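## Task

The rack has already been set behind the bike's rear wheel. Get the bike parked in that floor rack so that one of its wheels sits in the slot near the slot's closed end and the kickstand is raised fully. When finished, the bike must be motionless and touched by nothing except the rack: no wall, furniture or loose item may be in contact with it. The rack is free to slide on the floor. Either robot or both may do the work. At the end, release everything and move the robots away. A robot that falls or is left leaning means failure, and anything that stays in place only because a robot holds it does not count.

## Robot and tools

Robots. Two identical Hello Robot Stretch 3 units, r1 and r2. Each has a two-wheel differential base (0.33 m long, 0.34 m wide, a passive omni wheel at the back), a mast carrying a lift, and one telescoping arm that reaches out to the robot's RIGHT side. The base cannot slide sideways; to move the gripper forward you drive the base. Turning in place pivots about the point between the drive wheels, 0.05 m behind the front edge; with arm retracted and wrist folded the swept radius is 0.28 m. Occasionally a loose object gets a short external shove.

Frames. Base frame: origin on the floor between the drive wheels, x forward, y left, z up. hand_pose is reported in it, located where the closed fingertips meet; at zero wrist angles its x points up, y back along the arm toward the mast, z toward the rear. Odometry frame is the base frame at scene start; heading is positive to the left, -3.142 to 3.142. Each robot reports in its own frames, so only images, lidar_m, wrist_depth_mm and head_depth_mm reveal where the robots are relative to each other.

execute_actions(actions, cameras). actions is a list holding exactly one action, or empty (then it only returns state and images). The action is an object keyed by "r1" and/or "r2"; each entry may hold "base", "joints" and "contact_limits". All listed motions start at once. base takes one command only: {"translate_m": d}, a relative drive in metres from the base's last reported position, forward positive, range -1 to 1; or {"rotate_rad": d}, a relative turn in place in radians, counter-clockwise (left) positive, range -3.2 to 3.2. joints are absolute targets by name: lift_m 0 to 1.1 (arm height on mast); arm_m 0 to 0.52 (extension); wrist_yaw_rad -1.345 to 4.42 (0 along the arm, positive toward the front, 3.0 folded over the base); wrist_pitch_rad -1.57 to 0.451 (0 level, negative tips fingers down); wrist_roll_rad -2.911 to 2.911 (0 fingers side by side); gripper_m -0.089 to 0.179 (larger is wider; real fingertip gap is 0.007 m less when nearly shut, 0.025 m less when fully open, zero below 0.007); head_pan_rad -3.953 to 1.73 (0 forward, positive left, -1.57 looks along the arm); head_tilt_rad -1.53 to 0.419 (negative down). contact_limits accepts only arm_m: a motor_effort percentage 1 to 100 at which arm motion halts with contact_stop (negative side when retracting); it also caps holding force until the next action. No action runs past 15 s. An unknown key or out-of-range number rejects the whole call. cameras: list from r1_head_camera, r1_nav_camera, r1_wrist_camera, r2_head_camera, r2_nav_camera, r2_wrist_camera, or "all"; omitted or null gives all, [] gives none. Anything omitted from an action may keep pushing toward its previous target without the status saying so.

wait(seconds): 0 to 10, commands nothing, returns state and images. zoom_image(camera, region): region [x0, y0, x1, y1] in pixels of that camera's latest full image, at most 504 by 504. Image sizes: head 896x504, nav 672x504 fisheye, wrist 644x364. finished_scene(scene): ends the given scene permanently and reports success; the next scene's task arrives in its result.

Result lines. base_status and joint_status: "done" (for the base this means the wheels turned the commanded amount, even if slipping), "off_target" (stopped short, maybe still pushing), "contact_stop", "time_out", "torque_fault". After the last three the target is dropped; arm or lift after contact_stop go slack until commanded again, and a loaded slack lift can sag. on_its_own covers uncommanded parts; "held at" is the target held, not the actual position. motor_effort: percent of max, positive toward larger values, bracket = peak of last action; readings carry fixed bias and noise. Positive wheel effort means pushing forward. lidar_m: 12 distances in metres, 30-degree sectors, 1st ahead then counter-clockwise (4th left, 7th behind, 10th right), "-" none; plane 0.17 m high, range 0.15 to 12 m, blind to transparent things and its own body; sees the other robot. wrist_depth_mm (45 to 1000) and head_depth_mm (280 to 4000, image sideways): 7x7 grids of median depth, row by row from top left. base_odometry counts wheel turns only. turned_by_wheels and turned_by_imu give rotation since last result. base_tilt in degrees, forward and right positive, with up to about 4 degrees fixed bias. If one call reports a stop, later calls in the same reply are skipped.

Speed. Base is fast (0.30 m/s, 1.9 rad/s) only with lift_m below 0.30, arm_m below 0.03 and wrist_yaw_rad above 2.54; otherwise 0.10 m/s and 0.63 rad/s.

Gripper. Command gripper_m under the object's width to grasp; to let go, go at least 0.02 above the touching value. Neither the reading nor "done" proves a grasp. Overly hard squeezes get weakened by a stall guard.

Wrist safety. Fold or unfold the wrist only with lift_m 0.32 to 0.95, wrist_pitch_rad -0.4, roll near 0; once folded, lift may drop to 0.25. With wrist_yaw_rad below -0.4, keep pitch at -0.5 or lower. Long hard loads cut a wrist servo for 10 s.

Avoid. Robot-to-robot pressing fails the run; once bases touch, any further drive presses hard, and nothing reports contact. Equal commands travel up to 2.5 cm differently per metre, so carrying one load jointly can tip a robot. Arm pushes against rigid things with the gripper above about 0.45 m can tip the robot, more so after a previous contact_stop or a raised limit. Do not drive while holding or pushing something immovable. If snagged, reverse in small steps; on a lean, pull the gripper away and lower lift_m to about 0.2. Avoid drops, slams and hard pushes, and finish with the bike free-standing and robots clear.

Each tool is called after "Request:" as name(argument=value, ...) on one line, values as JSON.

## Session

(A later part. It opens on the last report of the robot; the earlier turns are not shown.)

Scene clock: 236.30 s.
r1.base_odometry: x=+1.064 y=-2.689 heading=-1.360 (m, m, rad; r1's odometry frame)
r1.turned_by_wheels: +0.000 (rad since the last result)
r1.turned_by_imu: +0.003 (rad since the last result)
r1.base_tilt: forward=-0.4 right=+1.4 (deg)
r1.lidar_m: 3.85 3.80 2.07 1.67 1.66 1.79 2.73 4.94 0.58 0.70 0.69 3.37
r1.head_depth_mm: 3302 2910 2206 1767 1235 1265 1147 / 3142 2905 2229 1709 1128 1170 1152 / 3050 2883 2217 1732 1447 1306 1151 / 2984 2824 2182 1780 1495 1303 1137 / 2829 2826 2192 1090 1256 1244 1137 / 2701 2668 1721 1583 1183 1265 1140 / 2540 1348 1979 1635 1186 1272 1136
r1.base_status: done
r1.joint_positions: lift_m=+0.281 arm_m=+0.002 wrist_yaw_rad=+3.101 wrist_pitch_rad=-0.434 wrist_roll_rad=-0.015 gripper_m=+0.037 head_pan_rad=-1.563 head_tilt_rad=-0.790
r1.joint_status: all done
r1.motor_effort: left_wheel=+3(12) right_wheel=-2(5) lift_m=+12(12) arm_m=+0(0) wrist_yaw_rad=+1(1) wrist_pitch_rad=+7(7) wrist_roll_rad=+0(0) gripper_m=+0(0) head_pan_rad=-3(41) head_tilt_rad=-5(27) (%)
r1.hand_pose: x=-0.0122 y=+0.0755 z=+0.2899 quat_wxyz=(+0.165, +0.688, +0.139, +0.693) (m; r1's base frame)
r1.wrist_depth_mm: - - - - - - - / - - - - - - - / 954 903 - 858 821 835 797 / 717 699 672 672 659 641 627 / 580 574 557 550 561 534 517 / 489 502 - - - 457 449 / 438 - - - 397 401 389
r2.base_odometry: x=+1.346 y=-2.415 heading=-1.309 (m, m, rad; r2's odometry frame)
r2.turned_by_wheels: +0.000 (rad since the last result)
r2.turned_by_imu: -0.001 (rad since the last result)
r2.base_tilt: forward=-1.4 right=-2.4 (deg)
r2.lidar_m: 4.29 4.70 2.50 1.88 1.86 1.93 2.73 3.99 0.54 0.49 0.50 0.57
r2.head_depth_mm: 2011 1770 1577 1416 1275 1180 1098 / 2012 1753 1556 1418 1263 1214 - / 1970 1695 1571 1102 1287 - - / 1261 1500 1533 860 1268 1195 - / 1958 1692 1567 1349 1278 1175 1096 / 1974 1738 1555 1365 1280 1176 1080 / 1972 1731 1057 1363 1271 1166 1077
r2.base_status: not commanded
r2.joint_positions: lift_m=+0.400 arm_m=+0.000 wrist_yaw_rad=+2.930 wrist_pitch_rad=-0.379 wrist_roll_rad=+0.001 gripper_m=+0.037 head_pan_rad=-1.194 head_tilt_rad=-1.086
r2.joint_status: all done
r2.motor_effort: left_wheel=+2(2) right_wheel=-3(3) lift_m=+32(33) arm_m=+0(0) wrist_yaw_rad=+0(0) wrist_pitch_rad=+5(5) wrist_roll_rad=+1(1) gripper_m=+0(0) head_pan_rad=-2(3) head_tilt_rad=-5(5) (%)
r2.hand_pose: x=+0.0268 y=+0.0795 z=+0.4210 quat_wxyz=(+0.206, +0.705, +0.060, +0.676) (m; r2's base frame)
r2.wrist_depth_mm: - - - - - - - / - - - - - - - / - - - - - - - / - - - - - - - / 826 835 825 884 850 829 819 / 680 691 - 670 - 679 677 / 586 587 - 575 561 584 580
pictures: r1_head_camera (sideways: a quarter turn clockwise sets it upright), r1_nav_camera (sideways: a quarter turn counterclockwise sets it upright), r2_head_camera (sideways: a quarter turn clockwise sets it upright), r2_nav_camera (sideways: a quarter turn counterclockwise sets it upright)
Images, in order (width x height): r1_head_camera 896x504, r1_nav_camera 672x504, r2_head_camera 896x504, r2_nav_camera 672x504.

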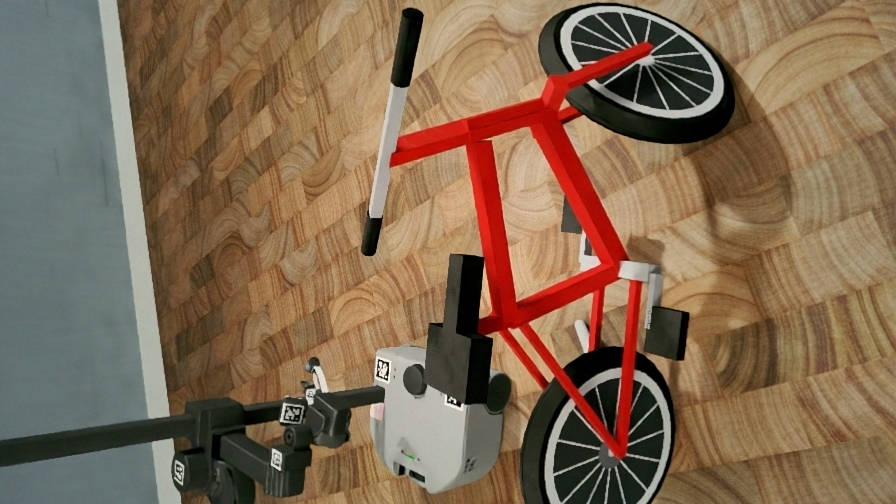

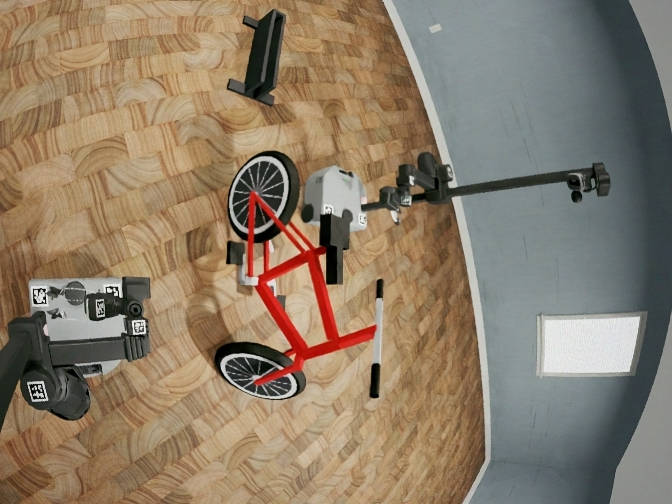

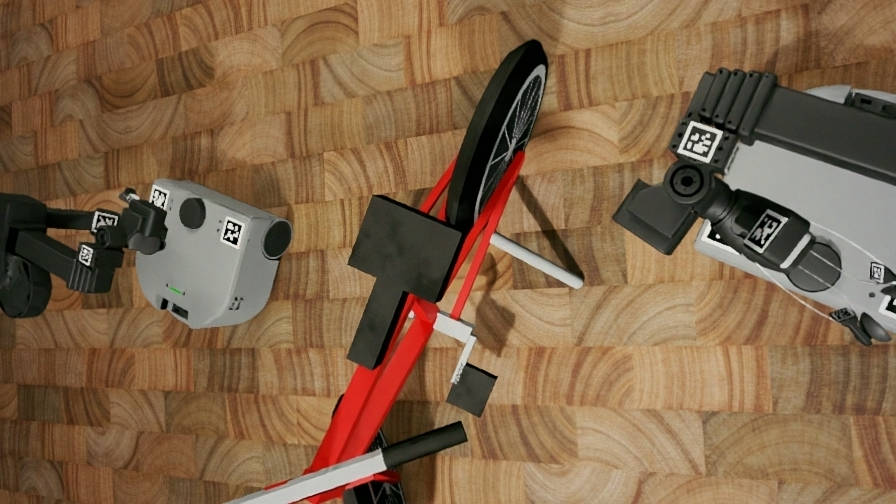

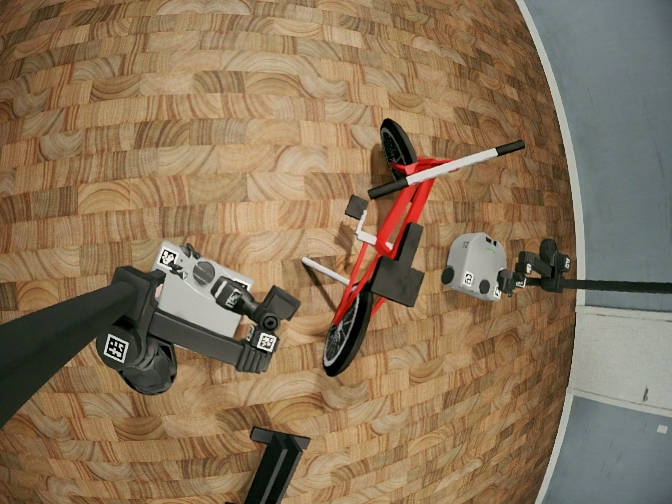

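Request:
execute_actions(actions=[{"r1": {"joints": {"lift_m": 0.5, "wrist_pitch_rad": -0.4, "wrist_roll_rad": 0.0}}, "r2": {"joints": {"wrist_yaw_rad": 1.57, "wrist_pitch_rad": -0.4, "gripper_m": 0.0}}}], cameras=[])

Request:
execute_actions(actions=[{"r1": {"joints": {"wrist_yaw_rad": 0.0, "gripper_m": 0.15}}}], cameras=["r1_head_camera", "r1_wrist_camera", "r2_wrist_camera", "r2_head_camera"])

Scene clock: 256.67 s.
r1.base_odometry: x=+1.064 y=-2.689 heading=-1.360 (m, m, rad; r1's odometry frame)
r1.turned_by_wheels: +0.000 (rad since the last result)
r1.turned_by_imu: -0.001 (rad since the last result)
r1.base_tilt: forward=-0.4 right=+1.4 (deg)
r1.lidar_m: 3.86 3.81 2.06 1.67 1.66 1.79 2.73 4.94 0.58 0.70 0.69 3.38
r1.head_depth_mm: 3336 2875 2236 1761 1232 1267 1148 / 3133 2894 2200 1711 1123 1163 1143 / 3025 2866 2217 1759 1435 1313 1162 / 2923 2809 2178 1782 1503 1298 1168 / 2802 2827 2190 1097 1256 1239 1167 / 2715 2673 1734 1595 1194 1270 1140 / 2565 1359 1737 1637 1176 1279 1127
r1.base_status: not commanded
r1.joint_positions: lift_m=+0.499 arm_m=+0.002 wrist_yaw_rad=+3.101 wrist_pitch_rad=-0.423 wrist_roll_rad=-0.006 gripper_m=+0.037 head_pan_rad=-1.563 head_tilt_rad=-0.790
r1.joint_status: all done
r1.motor_effort: left_wheel=+2(2) right_wheel=-1(1) lift_m=+39(42) arm_m=+0(0) wrist_yaw_rad=-1(1) wrist_pitch_rad=+11(12) wrist_roll_rad=+2(3) gripper_m=-1(0) head_pan_rad=-3(3) head_tilt_rad=-5(6) (%)
r1.hand_pose: x=-0.0121 y=+0.0769 z=+0.5108 quat_wxyz=(+0.162, +0.692, +0.135, +0.691) (m; r1's base frame)
r1.wrist_depth_mm: - - - - - - - / - - - - - - - / - - - - - - - / - - - - - - 962 / 911 894 869 832 856 801 806 / 759 748 745 721 677 703 685 / 656 644 640 618 609 610 591
r2.base_odometry: x=+1.346 y=-2.415 heading=-1.309 (m, m, rad; r2's odometry frame)
r2.turned_by_wheels: +0.000 (rad since the last result)
r2.turned_by_imu: -0.001 (rad since the last result)
r2.base_tilt: forward=-1.5 right=-2.3 (deg)
r2.lidar_m: 4.28 4.70 2.51 1.89 1.86 1.93 2.73 3.96 0.54 0.49 0.50 0.57
r2.head_depth_mm: 2014 1756 1571 1415 1276 1184 1095 / 2015 1753 1574 1415 1273 1211 - / 1970 1699 1567 1097 1284 - - / 1914 1537 1541 860 1262 - - / 1990 1693 1561 1344 1277 1178 1095 / 1978 1743 1543 1360 1277 1175 1082 / 1979 1745 1055 1361 1274 1166 1076
r2.base_status: not commanded
r2.joint_positions: lift_m=+0.400 arm_m=+0.000 wrist_yaw_rad=+1.572 wrist_pitch_rad=-0.413 wrist_roll_rad=+0.001 gripper_m=+0.000 head_pan_rad=-1.194 head_tilt_rad=-1.086
r2.joint_status: all done
r2.motor_effort: left_wheel=+2(2) right_wheel=-3(3) lift_m=+33(33) arm_m=+0(0) wrist_yaw_rad=-2(3) wrist_pitch_rad=+4(5) wrist_roll_rad=+1(1) gripper_m=-2(81) head_pan_rad=-2(3) head_tilt_rad=-5(5) (%)
r2.hand_pose: x=+0.2037 y=-0.1443 z=+0.4134 quat_wxyz=(+0.592, +0.592, -0.386, +0.387) (m; r2's base frame)
r2.wrist_depth_mm: - - - - - - 421 / - - - - - - 478 / - - - - - 617 471 / - 989 967 966 - 695 448 / 790 803 786 830 798 775 672 / 655 670 658 - 672 621 639 / 560 570 562 551 540 559 533
pictures: none
No camera images: the call's "cameras" was empty. Leave "cameras" out to get every camera's image.

Scene clock: 259.23 s.
r1.base_odometry: x=+1.064 y=-2.689 heading=-1.360 (m, m, rad; r1's odometry frame)
r1.turned_by_wheels: +0.000 (rad since the last result)
r1.turned_by_imu: +0.000 (rad since the last result)
r1.base_tilt: forward=-0.5 right=+1.4 (deg)
r1.lidar_m: 3.86 3.82 2.07 1.67 1.66 1.80 2.73 4.96 0.58 0.70 0.70 3.39
r1.head_depth_mm: 3312 2931 2230 1763 1237 1269 1157 / 3101 2900 2219 1706 1117 1171 1150 / 3049 2865 2198 1745 1453 1301 1159 / 2896 2859 2181 1792 1500 1293 - / 2808 2882 2208 1093 1254 1225 1138 / 2711 2693 1734 1595 1191 1261 1139 / 2516 1355 1709 1637 1182 1278 1132
r1.base_status: not commanded
r1.joint_positions: lift_m=+0.499 arm_m=+0.002 wrist_yaw_rad=+0.003 wrist_pitch_rad=-0.423 wrist_roll_rad=-0.006 gripper_m=+0.150 head_pan_rad=-1.563 head_tilt_rad=-0.790
r1.joint_status: all done
r1.motor_effort: left_wheel=+2(2) right_wheel=-1(1) lift_m=+40(39) arm_m=+0(0) wrist_yaw_rad=-2(3) wrist_pitch_rad=+11(11) wrist_roll_rad=+2(2) gripper_m=+1(83) head_pan_rad=-3(3) head_tilt_rad=-6(6) (%)
r1.hand_pose: x=-0.0208 y=-0.3705 z=+0.5108 quat_wxyz=(+0.694, +0.150, -0.689, -0.147) (m; r1's base frame)
r1.wrist_depth_mm: - - 735 - - - - / - - - 503 - - - / - - - - - - - / - 573 964 - 927 517 974 / 865 614 607 585 824 482 797 / 761 - 647 711 701 498 704 / 659 653 640 626 615 584 600
r2.base_odometry: x=+1.346 y=-2.415 heading=-1.309 (m, m, rad; r2's odometry frame)
r2.turned_by_wheels: +0.000 (rad since the last result)
r2.turned_by_imu: +0.000 (rad since the last result)
r2.base_tilt: forward=-1.4 right=-2.3 (deg)
r2.lidar_m: 4.29 4.71 2.49 1.89 1.86 1.93 2.73 3.99 0.54 0.49 0.50 0.57
r2.head_depth_mm: 2032 1775 1571 1420 1281 1183 1091 / 2010 1775 1562 1410 1269 1210 - / 1965 1694 1564 1102 1283 - - / 1068 1513 1545 863 1268 - - / 2005 1654 1558 1344 1281 1177 1100 / 1990 1742 1559 1360 1281 1171 1079 / 1978 1746 1054 1360 1271 1167 1081
r2.base_status: not commanded
r2.joint_positions: lift_m=+0.400 arm_m=+0.000 wrist_yaw_rad=+1.572 wrist_pitch_rad=-0.413 wrist_roll_rad=+0.001 gripper_m=+0.000 head_pan_rad=-1.194 head_tilt_rad=-1.086
r2.joint_status: not commanded
r2.motor_effort: left_wheel=+2(2) right_wheel=-3(2) lift_m=+32(32) arm_m=+0(0) wrist_yaw_rad=-3(2) wrist_pitch_rad=+4(4) wrist_roll_rad=+1(1) gripper_m=-3(2) head_pan_rad=-2(2) head_tilt_rad=-4(5) (%)
r2.hand_pose: x=+0.2037 y=-0.1443 z=+0.4134 quat_wxyz=(+0.592, +0.592, -0.386, +0.387) (m; r2's base frame)
r2.wrist_depth_mm: - - - - - - 423 / - - - - - - 484 / - - - - - 605 472 / - 999 942 976 - 716 438 / 812 790 775 831 796 736 664 / 654 661 657 - 682 603 632 / 567 569 560 571 550 562 543
pictures: r1_head_camera (sideways: a quarter turn clockwise sets it upright), r1_wrist_camera, r2_head_camera (sideways: a quarter turn clockwise sets it upright), r2_wrist_camera
Images, in order (width x height): r1_head_camera 896x504, r1_wrist_camera 644x364, r2_head_camera 896x504, r2_wrist_camera 644x364.

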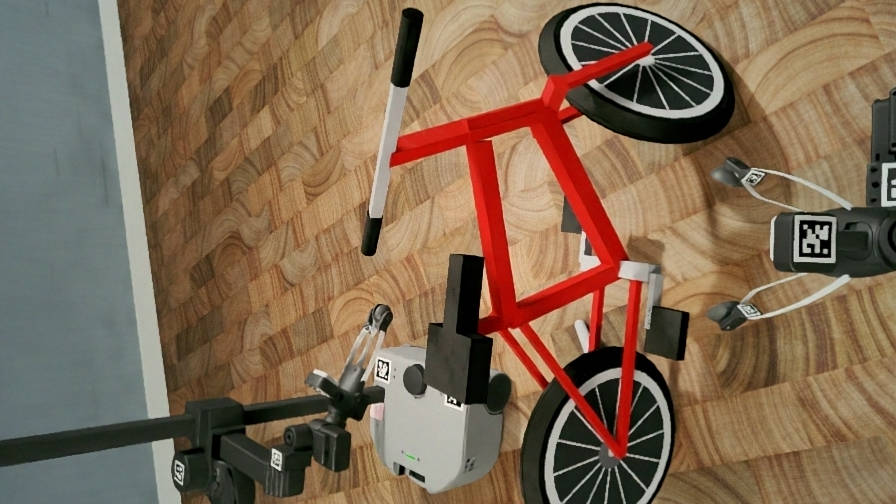

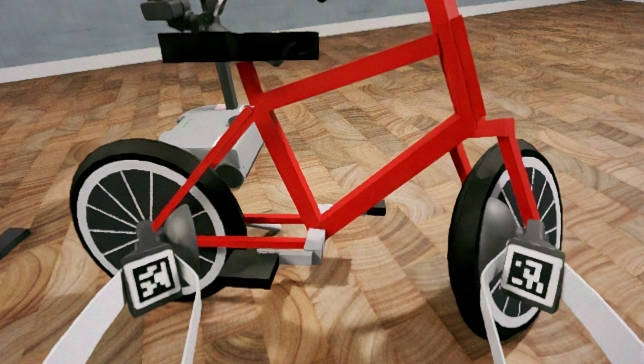

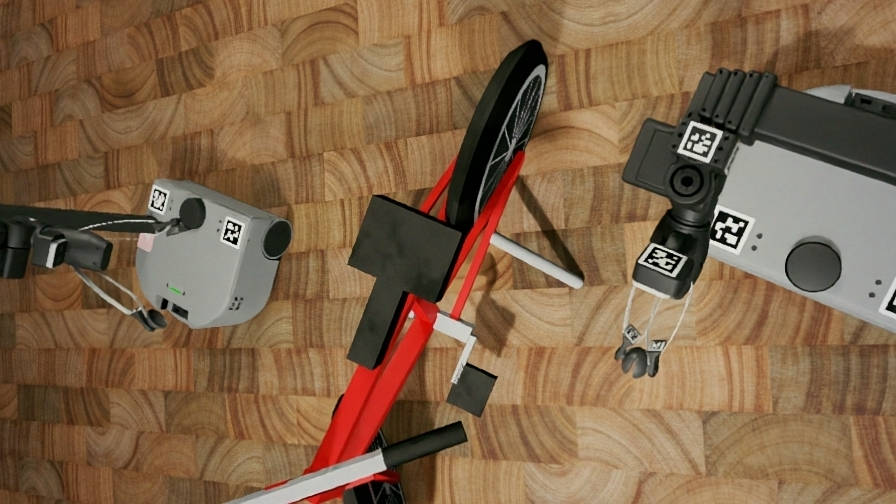

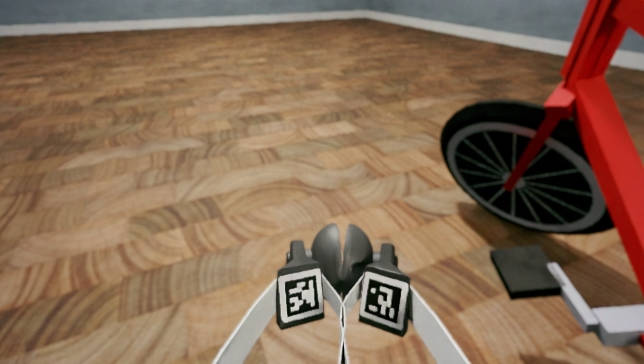

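Request:
execute_actions(actions=[{"r1": {"base": {"translate_m": 0.09}, "joints": {"lift_m": 0.29, "wrist_pitch_rad": 0.0, "gripper_m": 0.13, "arm_m": 0.18}}, "r2": {"base": {"translate_m": 0.27}, "joints": {"head_pan_rad": -1.6, "head_tilt_rad": -1.15}}}], cameras=["r1_head_camera", "r1_wrist_camera", "r2_head_camera"])

Scene clock: 284.90 s.
r1.base_odometry: x=+1.083 y=-2.777 heading=-1.359 (m, m, rad; r1's odometry frame)
r1.turned_by_wheels: +0.000 (rad since the last result)
r1.turned_by_imu: +0.000 (rad since the last result)
r1.base_tilt: forward=-0.4 right=+1.5 (deg)
r1.lidar_m: 3.78 3.73 2.13 1.70 1.69 1.83 2.79 5.01 0.62 0.67 0.70 3.34
r1.head_depth_mm: 3283 2892 2224 1724 1127 1218 1153 / 3106 2888 2214 1665 1444 1277 1154 / 2964 2862 2213 1782 1500 1325 - / 2744 2565 1251 1499 1265 1219 1126 / 2775 2795 2122 1629 1190 1273 1137 / 2718 2772 2157 1769 1179 1271 1141 / 2607 2771 2173 1755 1228 1289 1128
r1.base_status: done
r1.joint_positions: lift_m=+0.291 arm_m=+0.180 wrist_yaw_rad=+0.002 wrist_pitch_rad=-0.027 wrist_roll_rad=-0.005 gripper_m=+0.130 head_pan_rad=-1.563 head_tilt_rad=-0.790
r1.joint_status: all done
r1.motor_effort: left_wheel=+2(7) right_wheel=-1(3) lift_m=+12(37) arm_m=+4(3) wrist_yaw_rad=-1(2) wrist_pitch_rad=+12(13) wrist_roll_rad=+2(2) gripper_m=+0(75) head_pan_rad=-3(3) head_tilt_rad=-7(7) (%)
r1.hand_pose: x=-0.0210 y=-0.5801 z=+0.3985 quat_wxyz=(+0.709, +0.010, -0.705, -0.009) (m; r1's base frame)
r1.wrist_depth_mm: - - 275 576 - - 280 / - - 333 319 305 295 298 / - - - 313 - - - / - - - - - - 306 / 340 334 758 695 - - 278 / 335 327 741 710 789 288 741 / 335 320 320 626 303 558 605
r2.base_odometry: x=+1.415 y=-2.676 heading=-1.309 (m, m, rad; r2's odometry frame)
r2.turned_by_wheels: +0.000 (rad since the last result)
r2.turned_by_imu: -0.002 (rad since the last result)
r2.base_tilt: forward=-1.5 right=-2.2 (deg)
r2.lidar_m: 4.15 4.47 2.67 2.02 1.99 2.06 2.92 4.22 0.51 0.45 0.42 0.65
r2.head_depth_mm: 1878 1669 1514 1352 1270 1177 - / 1859 1663 1512 1279 1270 1185 - / 1865 1672 1504 1000 1287 - - / 1849 1588 1485 1162 1279 - - / 1238 1405 1479 1116 1266 1156 1086 / 1792 1608 1492 1147 1259 1161 1088 / 1838 1649 1469 1240 1252 1163 1088
r2.base_status: done
r2.joint_positions: lift_m=+0.400 arm_m=+0.000 wrist_yaw_rad=+1.572 wrist_pitch_rad=-0.414 wrist_roll_rad=+0.001 gripper_m=+0.000 head_pan_rad=-1.593 head_tilt_rad=-1.135
r2.joint_status: all done
r2.motor_effort: left_wheel=+2(6) right_wheel=-3(2) lift_m=+33(33) arm_m=+0(0) wrist_yaw_rad=-2(3) wrist_pitch_rad=+4(4) wrist_roll_rad=+1(1) gripper_m=-2(2) head_pan_rad=-3(19) head_tilt_rad=-5(11) (%)
r2.hand_pose: x=+0.2036 y=-0.1443 z=+0.4132 quat_wxyz=(+0.592, +0.592, -0.386, +0.387) (m; r2's base frame)
r2.wrist_depth_mm: - - - - - - - / - - - - - - - / - - - - - - - / - 988 976 975 993 550 393 / 792 785 792 818 788 539 398 / 663 669 672 - 681 645 456 / 574 563 552 555 549 565 541
pictures: r1_head_camera (sideways: a quarter turn clockwise sets it upright), r1_wrist_camera, r2_head_camera (sideways: a quarter turn clockwise sets it upright)
Images, in order (width x height): r1_head_camera 896x504, r1_wrist_camera 644x364, r2_head_camera 896x504.

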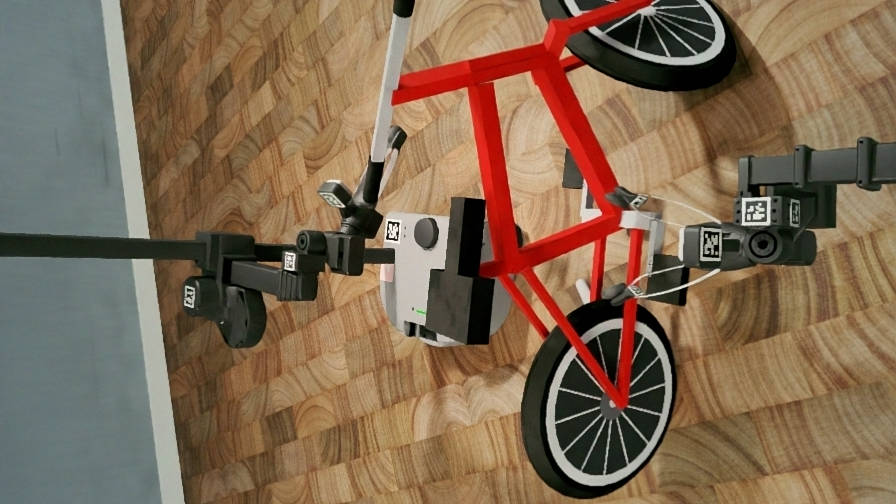

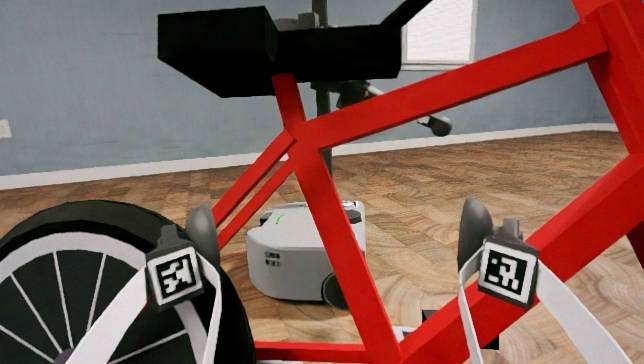

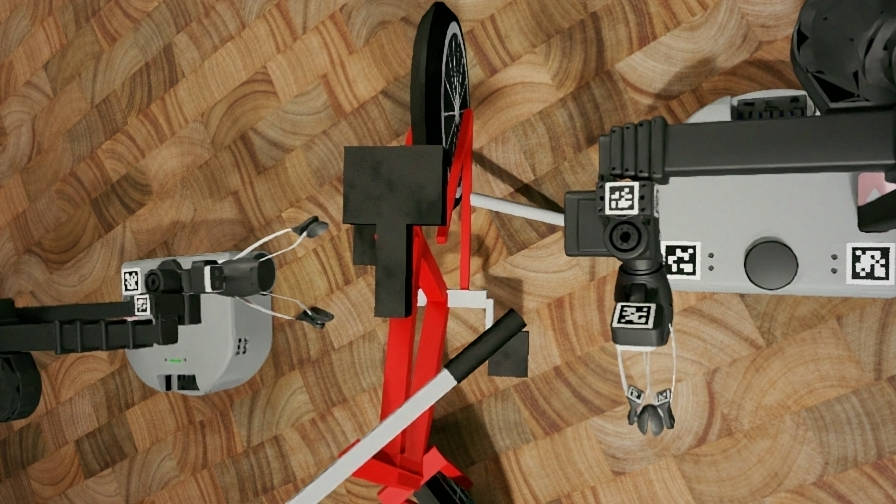

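Request:
execute_actions(actions=[{"r1": {"joints": {"gripper_m": 0.09, "arm_m": 0.29}}}], cameras=["r1_wrist_camera", "r2_head_camera"])

Scene clock: 299.13 s.
r1.base_odometry: x=+1.083 y=-2.777 heading=-1.359 (m, m, rad; r1's odometry frame)
r1.turned_by_wheels: +0.000 (rad since the last result)
r1.turned_by_imu: +0.000 (rad since the last result)
r1.base_tilt: forward=-0.4 right=+1.5 (deg)
r1.lidar_m: 3.77 3.73 2.14 1.70 1.69 1.83 2.79 5.03 0.62 0.68 0.70 3.35
r1.head_depth_mm: 3276 2856 2219 1713 1120 1206 1147 / 3164 2915 2207 1667 1437 1282 1147 / 3043 2870 2179 1763 1435 1303 1158 / 2783 2576 1262 1494 1262 1224 1145 / 2783 2826 2135 1642 1181 1272 1140 / 2681 2758 2155 1757 1177 1258 1139 / 2626 2756 2173 1758 1227 1289 1136
r1.base_status: not commanded
r1.joint_positions: lift_m=+0.291 arm_m=+0.290 wrist_yaw_rad=+0.002 wrist_pitch_rad=-0.026 wrist_roll_rad=-0.005 gripper_m=+0.090 head_pan_rad=-1.563 head_tilt_rad=-0.790
r1.joint_status: all done
r1.motor_effort: left_wheel=+2(2) right_wheel=-1(1) lift_m=+12(12) arm_m=+4(6) wrist_yaw_rad=-2(1) wrist_pitch_rad=+13(13) wrist_roll_rad=+2(2) gripper_m=+0(81) head_pan_rad=-3(3) head_tilt_rad=-7(7) (%)
r1.hand_pose: x=-0.0210 y=-0.6901 z=+0.3986 quat_wxyz=(+0.709, +0.010, -0.705, -0.009) (m; r1's base frame)
r1.wrist_depth_mm: - 171 193 200 196 - 187 / - - 233 490 234 191 201 / - - - 207 201 - - / - - 237 208 - - - / - - 453 208 - - - / 227 208 657 207 753 767 764 / 218 214 640 581 614 611 202
r2.base_odometry: x=+1.415 y=-2.676 heading=-1.309 (m, m, rad; r2's odometry frame)
r2.turned_by_wheels: +0.000 (rad since the last result)
r2.turned_by_imu: -0.001 (rad since the last result)
r2.base_tilt: forward=-1.4 right=-2.3 (deg)
r2.lidar_m: 4.09 4.48 2.68 2.01 1.98 2.07 2.92 4.22 0.51 0.45 0.42 0.65
r2.head_depth_mm: 1873 1668 1518 1350 1271 1176 - / 1870 1676 1516 1283 1272 1180 - / 1861 1667 1497 999 1280 - - / 1863 1590 1466 1163 1280 - - / 1284 1052 1500 1116 1269 1155 1087 / 1787 1596 1495 1143 1256 1162 1087 / 1852 1658 1478 1239 1262 1163 1081
r2.base_status: not commanded
r2.joint_positions: lift_m=+0.400 arm_m=+0.000 wrist_yaw_rad=+1.572 wrist_pitch_rad=-0.414 wrist_roll_rad=+0.001 gripper_m=+0.000 head_pan_rad=-1.593 head_tilt_rad=-1.135
r2.joint_status: not commanded
r2.motor_effort: left_wheel=+2(2) right_wheel=-3(3) lift_m=+32(33) arm_m=+0(0) wrist_yaw_rad=-3(3) wrist_pitch_rad=+5(4) wrist_roll_rad=+1(1) gripper_m=-2(3) head_pan_rad=-2(3) head_tilt_rad=-5(5) (%)
r2.hand_pose: x=+0.2036 y=-0.1443 z=+0.4132 quat_wxyz=(+0.592, +0.592, -0.386, +0.387) (m; r2's base frame)
r2.wrist_depth_mm: - - - - - - - / - - - - - - - / - - - - - - - / 998 - 970 989 996 559 389 / 815 807 785 825 795 528 393 / 673 656 663 - 653 644 451 / 574 558 569 564 563 566 547
pictures: r1_wrist_camera, r2_head_camera (sideways: a quarter turn clockwise sets it upright)
Images, in order (width x height): r1_wrist_camera 644x364, r2_head_camera 896x504.

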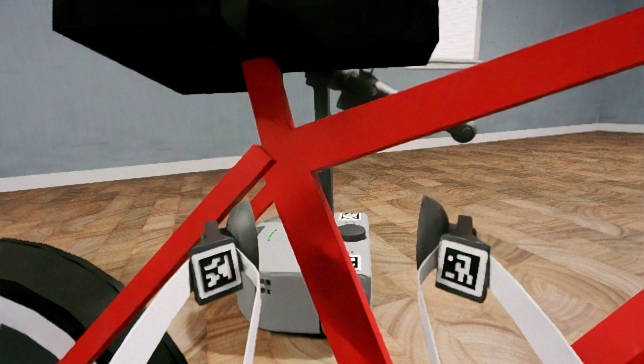

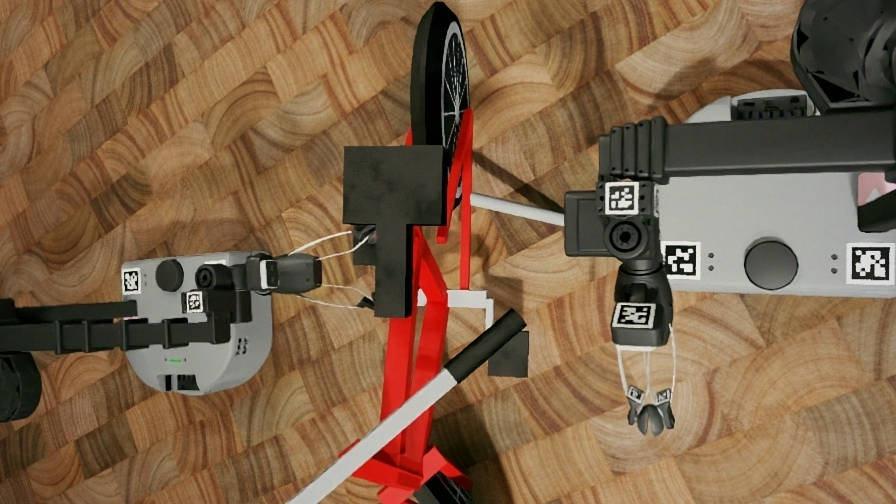

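Request:
execute_actions(actions=[{"r1": {"joints": {"lift_m": 0.24}}}], cameras=[])

Request:
execute_actions(actions=[{"r1": {"joints": {"arm_m": 0.345}}}], cameras=["r1_wrist_camera", "r1_head_camera"])

Scene clock: 307.67 s.
r1.base_odometry: x=+1.083 y=-2.777 heading=-1.359 (m, m, rad; r1's odometry frame)
r1.turned_by_wheels: +0.000 (rad since the last result)
r1.turned_by_imu: +0.000 (rad since the last result)
r1.base_tilt: forward=-0.4 right=+1.4 (deg)
r1.lidar_m: 3.77 3.74 2.13 1.70 1.69 1.83 2.78 4.99 0.62 0.68 0.70 3.34
r1.head_depth_mm: 3241 2880 2222 1713 1123 1203 1155 / 3160 2845 2187 1666 1452 1278 1149 / 2989 2831 2194 1796 1452 1352 1156 / 2729 2538 1257 1504 1351 1218 1144 / 2818 2812 2106 1650 1185 1267 1134 / 2719 2817 2156 1772 1175 1277 1138 / 2641 2775 2125 1772 1227 1279 1127
r1.base_status: not commanded
r1.joint_positions: lift_m=+0.241 arm_m=+0.290 wrist_yaw_rad=+0.002 wrist_pitch_rad=-0.026 wrist_roll_rad=-0.005 gripper_m=+0.090 head_pan_rad=-1.563 head_tilt_rad=-0.790
r1.joint_status: all done
r1.motor_effort: left_wheel=+2(1) right_wheel=-1(1) lift_m=+12(12) arm_m=+4(4) wrist_yaw_rad=-1(2) wrist_pitch_rad=+12(12) wrist_roll_rad=+2(2) gripper_m=+0(0) head_pan_rad=-3(3) head_tilt_rad=-7(7) (%)
r1.hand_pose: x=-0.0210 y=-0.6902 z=+0.3486 quat_wxyz=(+0.709, +0.010, -0.705, -0.009) (m; r1's base frame)
r1.wrist_depth_mm: - - 249 435 187 190 - / - - 198 196 524 - - / - - 252 208 - - - / - - - 195 - - - / 211 261 691 192 - 969 918 / 181 212 647 578 658 686 189 / 204 202 570 538 335 312 170
r2.base_odometry: x=+1.415 y=-2.676 heading=-1.309 (m, m, rad; r2's odometry frame)
r2.turned_by_wheels: +0.000 (rad since the last result)
r2.turned_by_imu: -0.001 (rad since the last result)
r2.base_tilt: forward=-1.4 right=-2.3 (deg)
r2.lidar_m: 4.15 4.48 2.68 2.02 1.99 2.06 2.91 4.23 0.51 0.45 0.42 0.65
r2.head_depth_mm: 1864 1688 1507 1347 1274 1172 - / 1870 1670 1508 1285 1265 1189 - / 1858 1667 1511 999 1282 - - / 1877 1595 1446 1162 1276 - - / 1250 1096 1491 1117 1266 1159 1093 / 1743 1605 1502 1148 1257 1161 1087 / 1853 1657 1475 1245 1249 1162 1081
r2.base_status: not commanded
r2.joint_positions: lift_m=+0.400 arm_m=+0.000 wrist_yaw_rad=+1.572 wrist_pitch_rad=-0.414 wrist_roll_rad=+0.001 gripper_m=+0.000 head_pan_rad=-1.593 head_tilt_rad=-1.135
r2.joint_status: not commanded
r2.motor_effort: left_wheel=+2(2) right_wheel=-2(3) lift_m=+33(33) arm_m=+0(0) wrist_yaw_rad=-3(3) wrist_pitch_rad=+4(5) wrist_roll_rad=+1(1) gripper_m=-1(3) head_pan_rad=-2(2) head_tilt_rad=-5(5) (%)
r2.hand_pose: x=+0.2036 y=-0.1443 z=+0.4132 quat_wxyz=(+0.592, +0.592, -0.386, +0.387) (m; r2's base frame)
r2.wrist_depth_mm: - - - - - - - / - - - - - - - / - - - - - - - / - 990 - 984 953 552 395 / 794 793 799 818 810 535 400 / 654 656 666 - 655 626 456 / 560 565 563 565 546 555 539
pictures: none
No camera images: the call's "cameras" was empty. Leave "cameras" out to get every camera's image.

Scene clock: 309.20 s.
r1.base_odometry: x=+1.083 y=-2.777 heading=-1.359 (m, m, rad; r1's odometry frame)
r1.turned_by_wheels: +0.000 (rad since the last result)
r1.turned_by_imu: +0.000 (rad since the last result)
r1.base_tilt: forward=-0.4 right=+1.5 (deg)
r1.lidar_m: 3.78 3.73 2.13 1.70 1.69 1.83 2.79 5.01 0.62 0.68 0.70 3.35
r1.head_depth_mm: 3293 2850 2222 1732 1122 1205 1152 / 3113 2853 2222 1646 1436 1280 1145 / 3004 2881 2179 1761 1503 1290 1149 / 2802 2520 1250 1515 1348 1259 1146 / 2773 2838 2123 1646 1186 1273 1137 / 2660 2809 2182 1762 1174 1268 1140 / 2615 2751 2173 1755 1228 1290 1139
r1.base_status: not commanded
r1.joint_positions: lift_m=+0.241 arm_m=+0.345 wrist_yaw_rad=+0.002 wrist_pitch_rad=-0.026 wrist_roll_rad=-0.005 gripper_m=+0.090 head_pan_rad=-1.563 head_tilt_rad=-0.790
r1.joint_status: all done
r1.motor_effort: left_wheel=+2(2) right_wheel=-2(1) lift_m=+12(12) arm_m=+4(3) wrist_yaw_rad=-2(2) wrist_pitch_rad=+13(13) wrist_roll_rad=+2(2) gripper_m=+0(0) head_pan_rad=-3(3) head_tilt_rad=-8(6) (%)
r1.hand_pose: x=-0.0210 y=-0.7452 z=+0.3486 quat_wxyz=(+0.709, +0.010, -0.705, -0.009) (m; r1's base frame)
r1.wrist_depth_mm: - - 149 140 136 149 - / - - 143 143 - - - / - 113 - 739 - - - / - 204 - 142 - - - / 124 - 725 140 - 942 922 / 171 709 566 139 654 687 661 / 160 558 577 513 507 550 536
r2.base_odometry: x=+1.415 y=-2.676 heading=-1.309 (m, m, rad; r2's odometry frame)
r2.turned_by_wheels: +0.000 (rad since the last result)
r2.turned_by_imu: +0.000 (rad since the last result)
r2.base_tilt: forward=-1.5 right=-2.2 (deg)
r2.lidar_m: 4.13 4.49 2.67 2.01 1.99 2.06 2.92 4.23 0.51 0.45 0.42 0.65
r2.head_depth_mm: 1883 1676 1508 1346 1267 1177 - / 1862 1670 1513 1286 1270 1188 - / 1856 1654 1507 996 1288 - - / 1863 1592 1191 1162 1277 - - / 1247 1408 1488 1080 1268 1161 1087 / 1757 1597 1496 1142 1257 1159 1087 / 1840 1652 1479 1249 1251 1162 1073
r2.base_status: not commanded
r2.joint_positions: lift_m=+0.400 arm_m=+0.000 wrist_yaw_rad=+1.572 wrist_pitch_rad=-0.414 wrist_roll_rad=+0.001 gripper_m=+0.000 head_pan_rad=-1.593 head_tilt_rad=-1.135
r2.joint_status: not commanded
r2.motor_effort: left_wheel=+2(2) right_wheel=-3(3) lift_m=+33(32) arm_m=+0(0) wrist_yaw_rad=-2(3) wrist_pitch_rad=+5(4) wrist_roll_rad=+1(1) gripper_m=-2(2) head_pan_rad=-2(2) head_tilt_rad=-5(5) (%)
r2.hand_pose: x=+0.2036 y=-0.1443 z=+0.4132 quat_wxyz=(+0.592, +0.592, -0.386, +0.387) (m; r2's base frame)
r2.wrist_depth_mm: - - - - - - - / - - - - - - - / - - - - - - - / - - 985 998 999 561 394 / 789 782 796 822 796 535 400 / 658 655 648 - 674 639 456 / 564 572 561 570 553 548 548
pictures: r1_head_camera (sideways: a quarter turn clockwise sets it upright), r1_wrist_camera
Images, in order (width x height): r1_head_camera 896x504, r1_wrist_camera 644x364.

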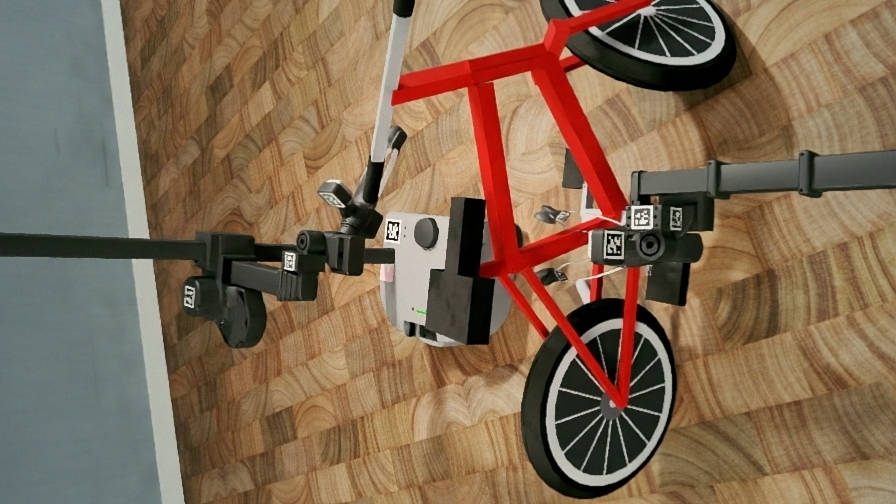

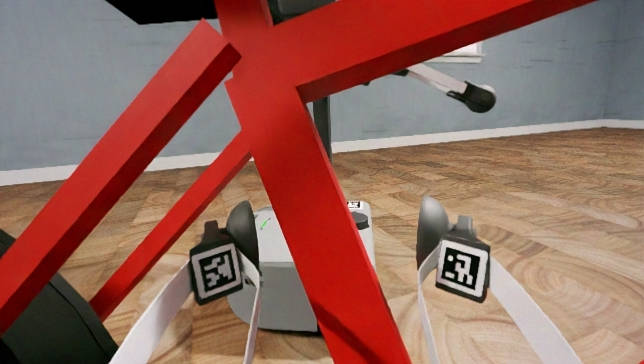

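Request:
execute_actions(actions=[{"r1": {"joints": {"gripper_m": -0.03}}}], cameras=["r1_wrist_camera", "r1_head_camera"])

Scene clock: 315.73 s.
r1.base_odometry: x=+1.083 y=-2.777 heading=-1.359 (m, m, rad; r1's odometry frame)
r1.turned_by_wheels: +0.000 (rad since the last result)
r1.turned_by_imu: +0.000 (rad since the last result)
r1.base_tilt: forward=-0.4 right=+1.4 (deg)
r1.lidar_m: 3.78 3.73 2.13 1.70 1.69 1.83 2.79 5.03 0.62 0.68 0.70 3.34
r1.head_depth_mm: 3255 2941 2205 1747 1119 1211 1152 / 3120 2901 2216 1666 1454 1281 1147 / 2948 2878 2193 1781 1515 1293 1144 / 2728 2532 1250 1510 1346 1246 1147 / 2822 2792 2110 1640 1190 1262 1138 / 2692 2805 2168 1770 1176 1269 1137 / 2589 2783 2177 1766 1232 1289 1130
r1.base_status: not commanded
r1.joint_positions: lift_m=+0.241 arm_m=+0.345 wrist_yaw_rad=+0.010 wrist_pitch_rad=-0.026 wrist_roll_rad=-0.044 gripper_m=-0.029 head_pan_rad=-1.563 head_tilt_rad=-0.790
r1.joint_status: all done
r1.motor_effort: left_wheel=+7(6) right_wheel=-6(6) lift_m=+12(12) arm_m=-3(4) wrist_yaw_rad=-9(8) wrist_pitch_rad=+12(12) wrist_roll_rad=+19(19) gripper_m=-27(99) head_pan_rad=-3(4) head_tilt_rad=-7(6) (%)
r1.hand_pose: x=-0.0190 y=-0.7458 z=+0.3487 quat_wxyz=(+0.723, +0.013, -0.691, -0.006) (m; r1's base frame)
r1.wrist_depth_mm: - - 147 140 135 135 - / - - 119 140 435 - - / - 112 - 141 - - - / - - - 140 - - - / 124 923 932 138 - - - / 168 682 688 138 649 716 719 / 158 552 560 138 545 562 558
r2.base_odometry: x=+1.415 y=-2.676 heading=-1.309 (m, m, rad; r2's odometry frame)
r2.turned_by_wheels: +0.000 (rad since the last result)
r2.turned_by_imu: -0.001 (rad since the last result)
r2.base_tilt: forward=-1.4 right=-2.3 (deg)
r2.lidar_m: 4.12 4.48 2.68 2.01 1.99 2.06 2.92 4.23 0.51 0.45 0.42 0.65
r2.head_depth_mm: 1870 1674 1525 1348 1274 1178 - / 1866 1672 1506 1282 1275 1188 - / 1869 1668 1504 1098 1284 - - / 1846 1592 1066 1155 1282 - - / 1245 1412 1479 1117 1260 1159 1085 / 1757 1595 1494 1140 1257 1160 1088 / 1846 1653 1470 1243 1260 1159 1085
r2.base_status: not commanded
r2.joint_positions: lift_m=+0.400 arm_m=+0.000 wrist_yaw_rad=+1.572 wrist_pitch_rad=-0.414 wrist_roll_rad=+0.001 gripper_m=+0.000 head_pan_rad=-1.593 head_tilt_rad=-1.135
r2.joint_status: not commanded
r2.motor_effort: left_wheel=+2(2) right_wheel=-2(3) lift_m=+32(33) arm_m=+0(0) wrist_yaw_rad=-3(2) wrist_pitch_rad=+4(4) wrist_roll_rad=+1(1) gripper_m=-3(2) head_pan_rad=-3(3) head_tilt_rad=-5(5) (%)
r2.hand_pose: x=+0.2036 y=-0.1443 z=+0.4132 quat_wxyz=(+0.592, +0.592, -0.386, +0.387) (m; r2's base frame)
r2.wrist_depth_mm: - - - - - - - / - - - - - - - / - - - - - - - / - - - 988 985 540 391 / 812 790 782 819 792 531 397 / 668 670 657 - 662 635 455 / 569 556 561 557 546 566 548
pictures: r1_head_camera (sideways: a quarter turn clockwise sets it upright), r1_wrist_camera
Images, in order (width x height): r1_head_camera 896x504, r1_wrist_camera 644x364.

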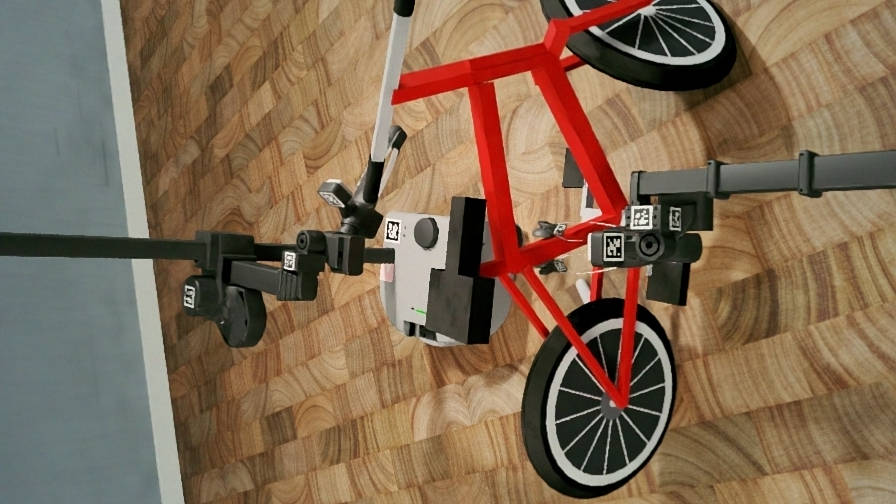

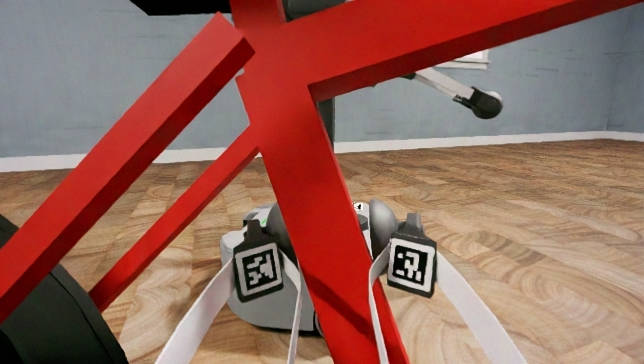

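Request:
execute_actions(actions=[{"r1": {"joints": {"arm_m": 0.295}}}], cameras=["r1_wrist_camera", "r2_head_camera", "r2_nav_camera"])

Scene clock: 338.33 s.
r1.base_odometry: x=+1.083 y=-2.777 heading=-1.359 (m, m, rad; r1's odometry frame)
r1.turned_by_wheels: +0.000 (rad since the last result)
r1.turned_by_imu: -0.001 (rad since the last result)
r1.base_tilt: forward=-0.4 right=+1.4 (deg)
r1.lidar_m: 3.78 3.72 2.14 1.69 1.69 1.83 2.77 4.98 0.62 0.68 0.70 3.35
r1.head_depth_mm: 3278 2870 2220 1769 1123 1206 1149 / 3144 2902 2212 1656 1458 1283 1148 / 3049 2830 2219 1784 1469 1337 1153 / 2769 2510 1260 1506 1438 1231 1148 / 2811 2776 2121 1639 1188 1268 1138 / 2703 2766 2182 1759 1178 1266 1143 / 2583 2771 2177 1770 1229 1282 1135
r1.base_status: not commanded
r1.joint_positions: lift_m=+0.241 arm_m=+0.295 wrist_yaw_rad=-0.003 wrist_pitch_rad=-0.015 wrist_roll_rad=-0.006 gripper_m=-0.009 head_pan_rad=-1.563 head_tilt_rad=-0.791
r1.joint_status: all done
r1.on_its_own: gripper_m is held at -0.009, not at your -0.030, by its stall guard, which is not easing now
r1.motor_effort: left_wheel=+2(9) right_wheel=-2(9) lift_m=+13(13) arm_m=-3(13) wrist_yaw_rad=+2(14) wrist_pitch_rad=+7(12) wrist_roll_rad=+2(18) gripper_m=-6(22) head_pan_rad=-4(3) head_tilt_rad=-6(7) (%)
r1.hand_pose: x=-0.0222 y=-0.6961 z=+0.3514 quat_wxyz=(+0.710, +0.005, -0.705, -0.007) (m; r1's base frame)
r1.wrist_depth_mm: - - 227 433 182 180 - / - - 192 190 480 - - / - - 192 789 - - - / - - - 189 - - - / 207 255 800 - - - 960 / 175 212 710 382 713 710 192 / 196 200 578 549 518 553 164
r2.base_odometry: x=+1.415 y=-2.676 heading=-1.309 (m, m, rad; r2's odometry frame)
r2.turned_by_wheels: +0.000 (rad since the last result)
r2.turned_by_imu: -0.002 (rad since the last result)
r2.base_tilt: forward=-1.3 right=-2.3 (deg)
r2.lidar_m: 4.16 4.48 2.67 2.01 1.99 2.06 2.92 4.23 0.51 0.45 0.42 0.65
r2.head_depth_mm: 1870 1678 1510 1349 1274 1175 - / 1869 1668 1509 1177 1273 1187 - / 1863 1664 1505 1099 1286 - - / 1866 1589 1193 1161 1283 - - / 1246 1095 1500 1117 1255 1159 1088 / 1759 1607 1498 1144 1260 1160 1086 / 1839 1641 1469 1243 1254 1167 1083
r2.base_status: not commanded
r2.joint_positions: lift_m=+0.400 arm_m=+0.000 wrist_yaw_rad=+1.572 wrist_pitch_rad=-0.414 wrist_roll_rad=+0.001 gripper_m=+0.000 head_pan_rad=-1.593 head_tilt_rad=-1.135
r2.joint_status: not commanded
r2.motor_effort: left_wheel=+2(2) right_wheel=-3(4) lift_m=+32(32) arm_m=+0(0) wrist_yaw_rad=-3(2) wrist_pitch_rad=+5(5) wrist_roll_rad=+1(1) gripper_m=-2(2) head_pan_rad=-3(2) head_tilt_rad=-5(5) (%)
r2.hand_pose: x=+0.2036 y=-0.1443 z=+0.4132 quat_wxyz=(+0.592, +0.592, -0.386, +0.387) (m; r2's base frame)
r2.wrist_depth_mm: - - - - - - - / - - - - - - - / - - - - - - - / 984 - 983 999 978 922 394 / 801 795 795 801 793 547 403 / 666 664 658 - 677 633 456 / 570 559 565 571 550 555 536
pictures: r1_wrist_camera, r2_head_camera (sideways: a quarter turn clockwise sets it upright), r2_nav_camera (sideways: a quarter turn counterclockwise sets it upright)
Images, in order (width x height): r1_wrist_camera 644x364, r2_head_camera 896x504, r2_nav_camera 672x504.

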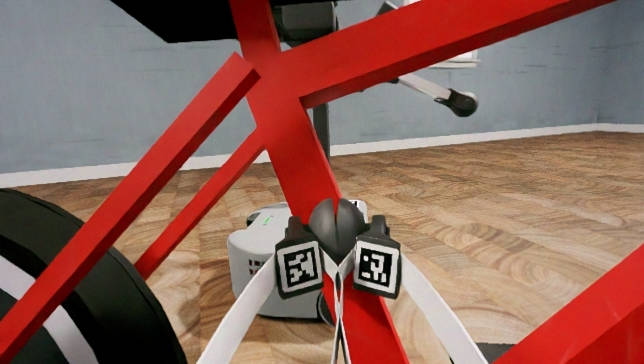

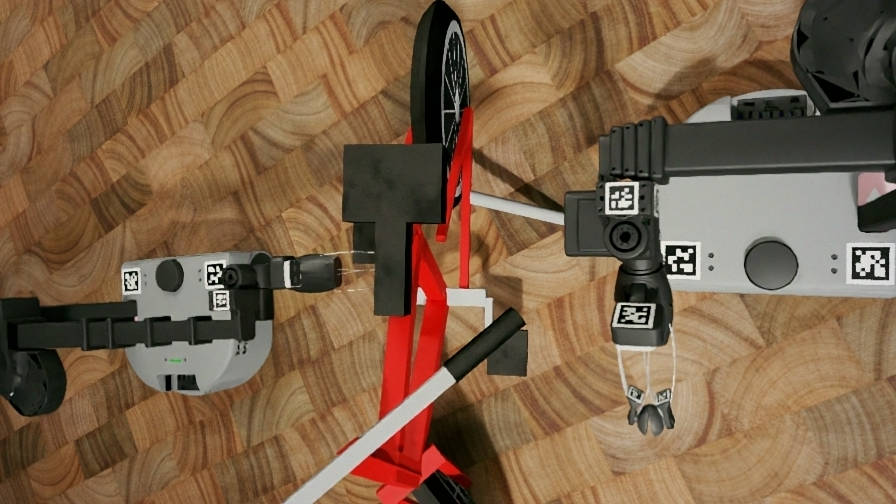

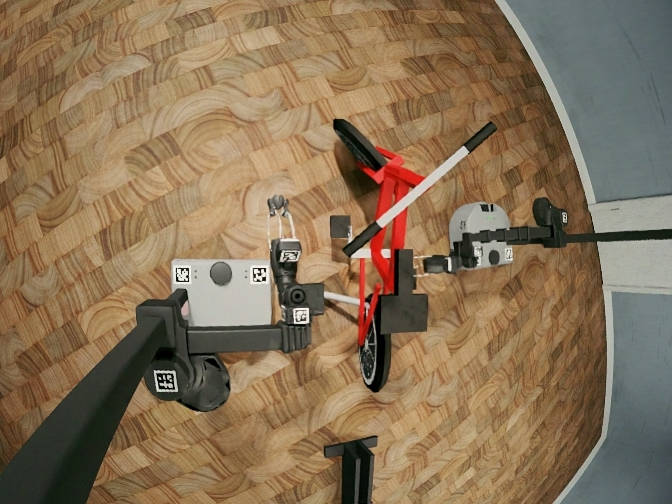

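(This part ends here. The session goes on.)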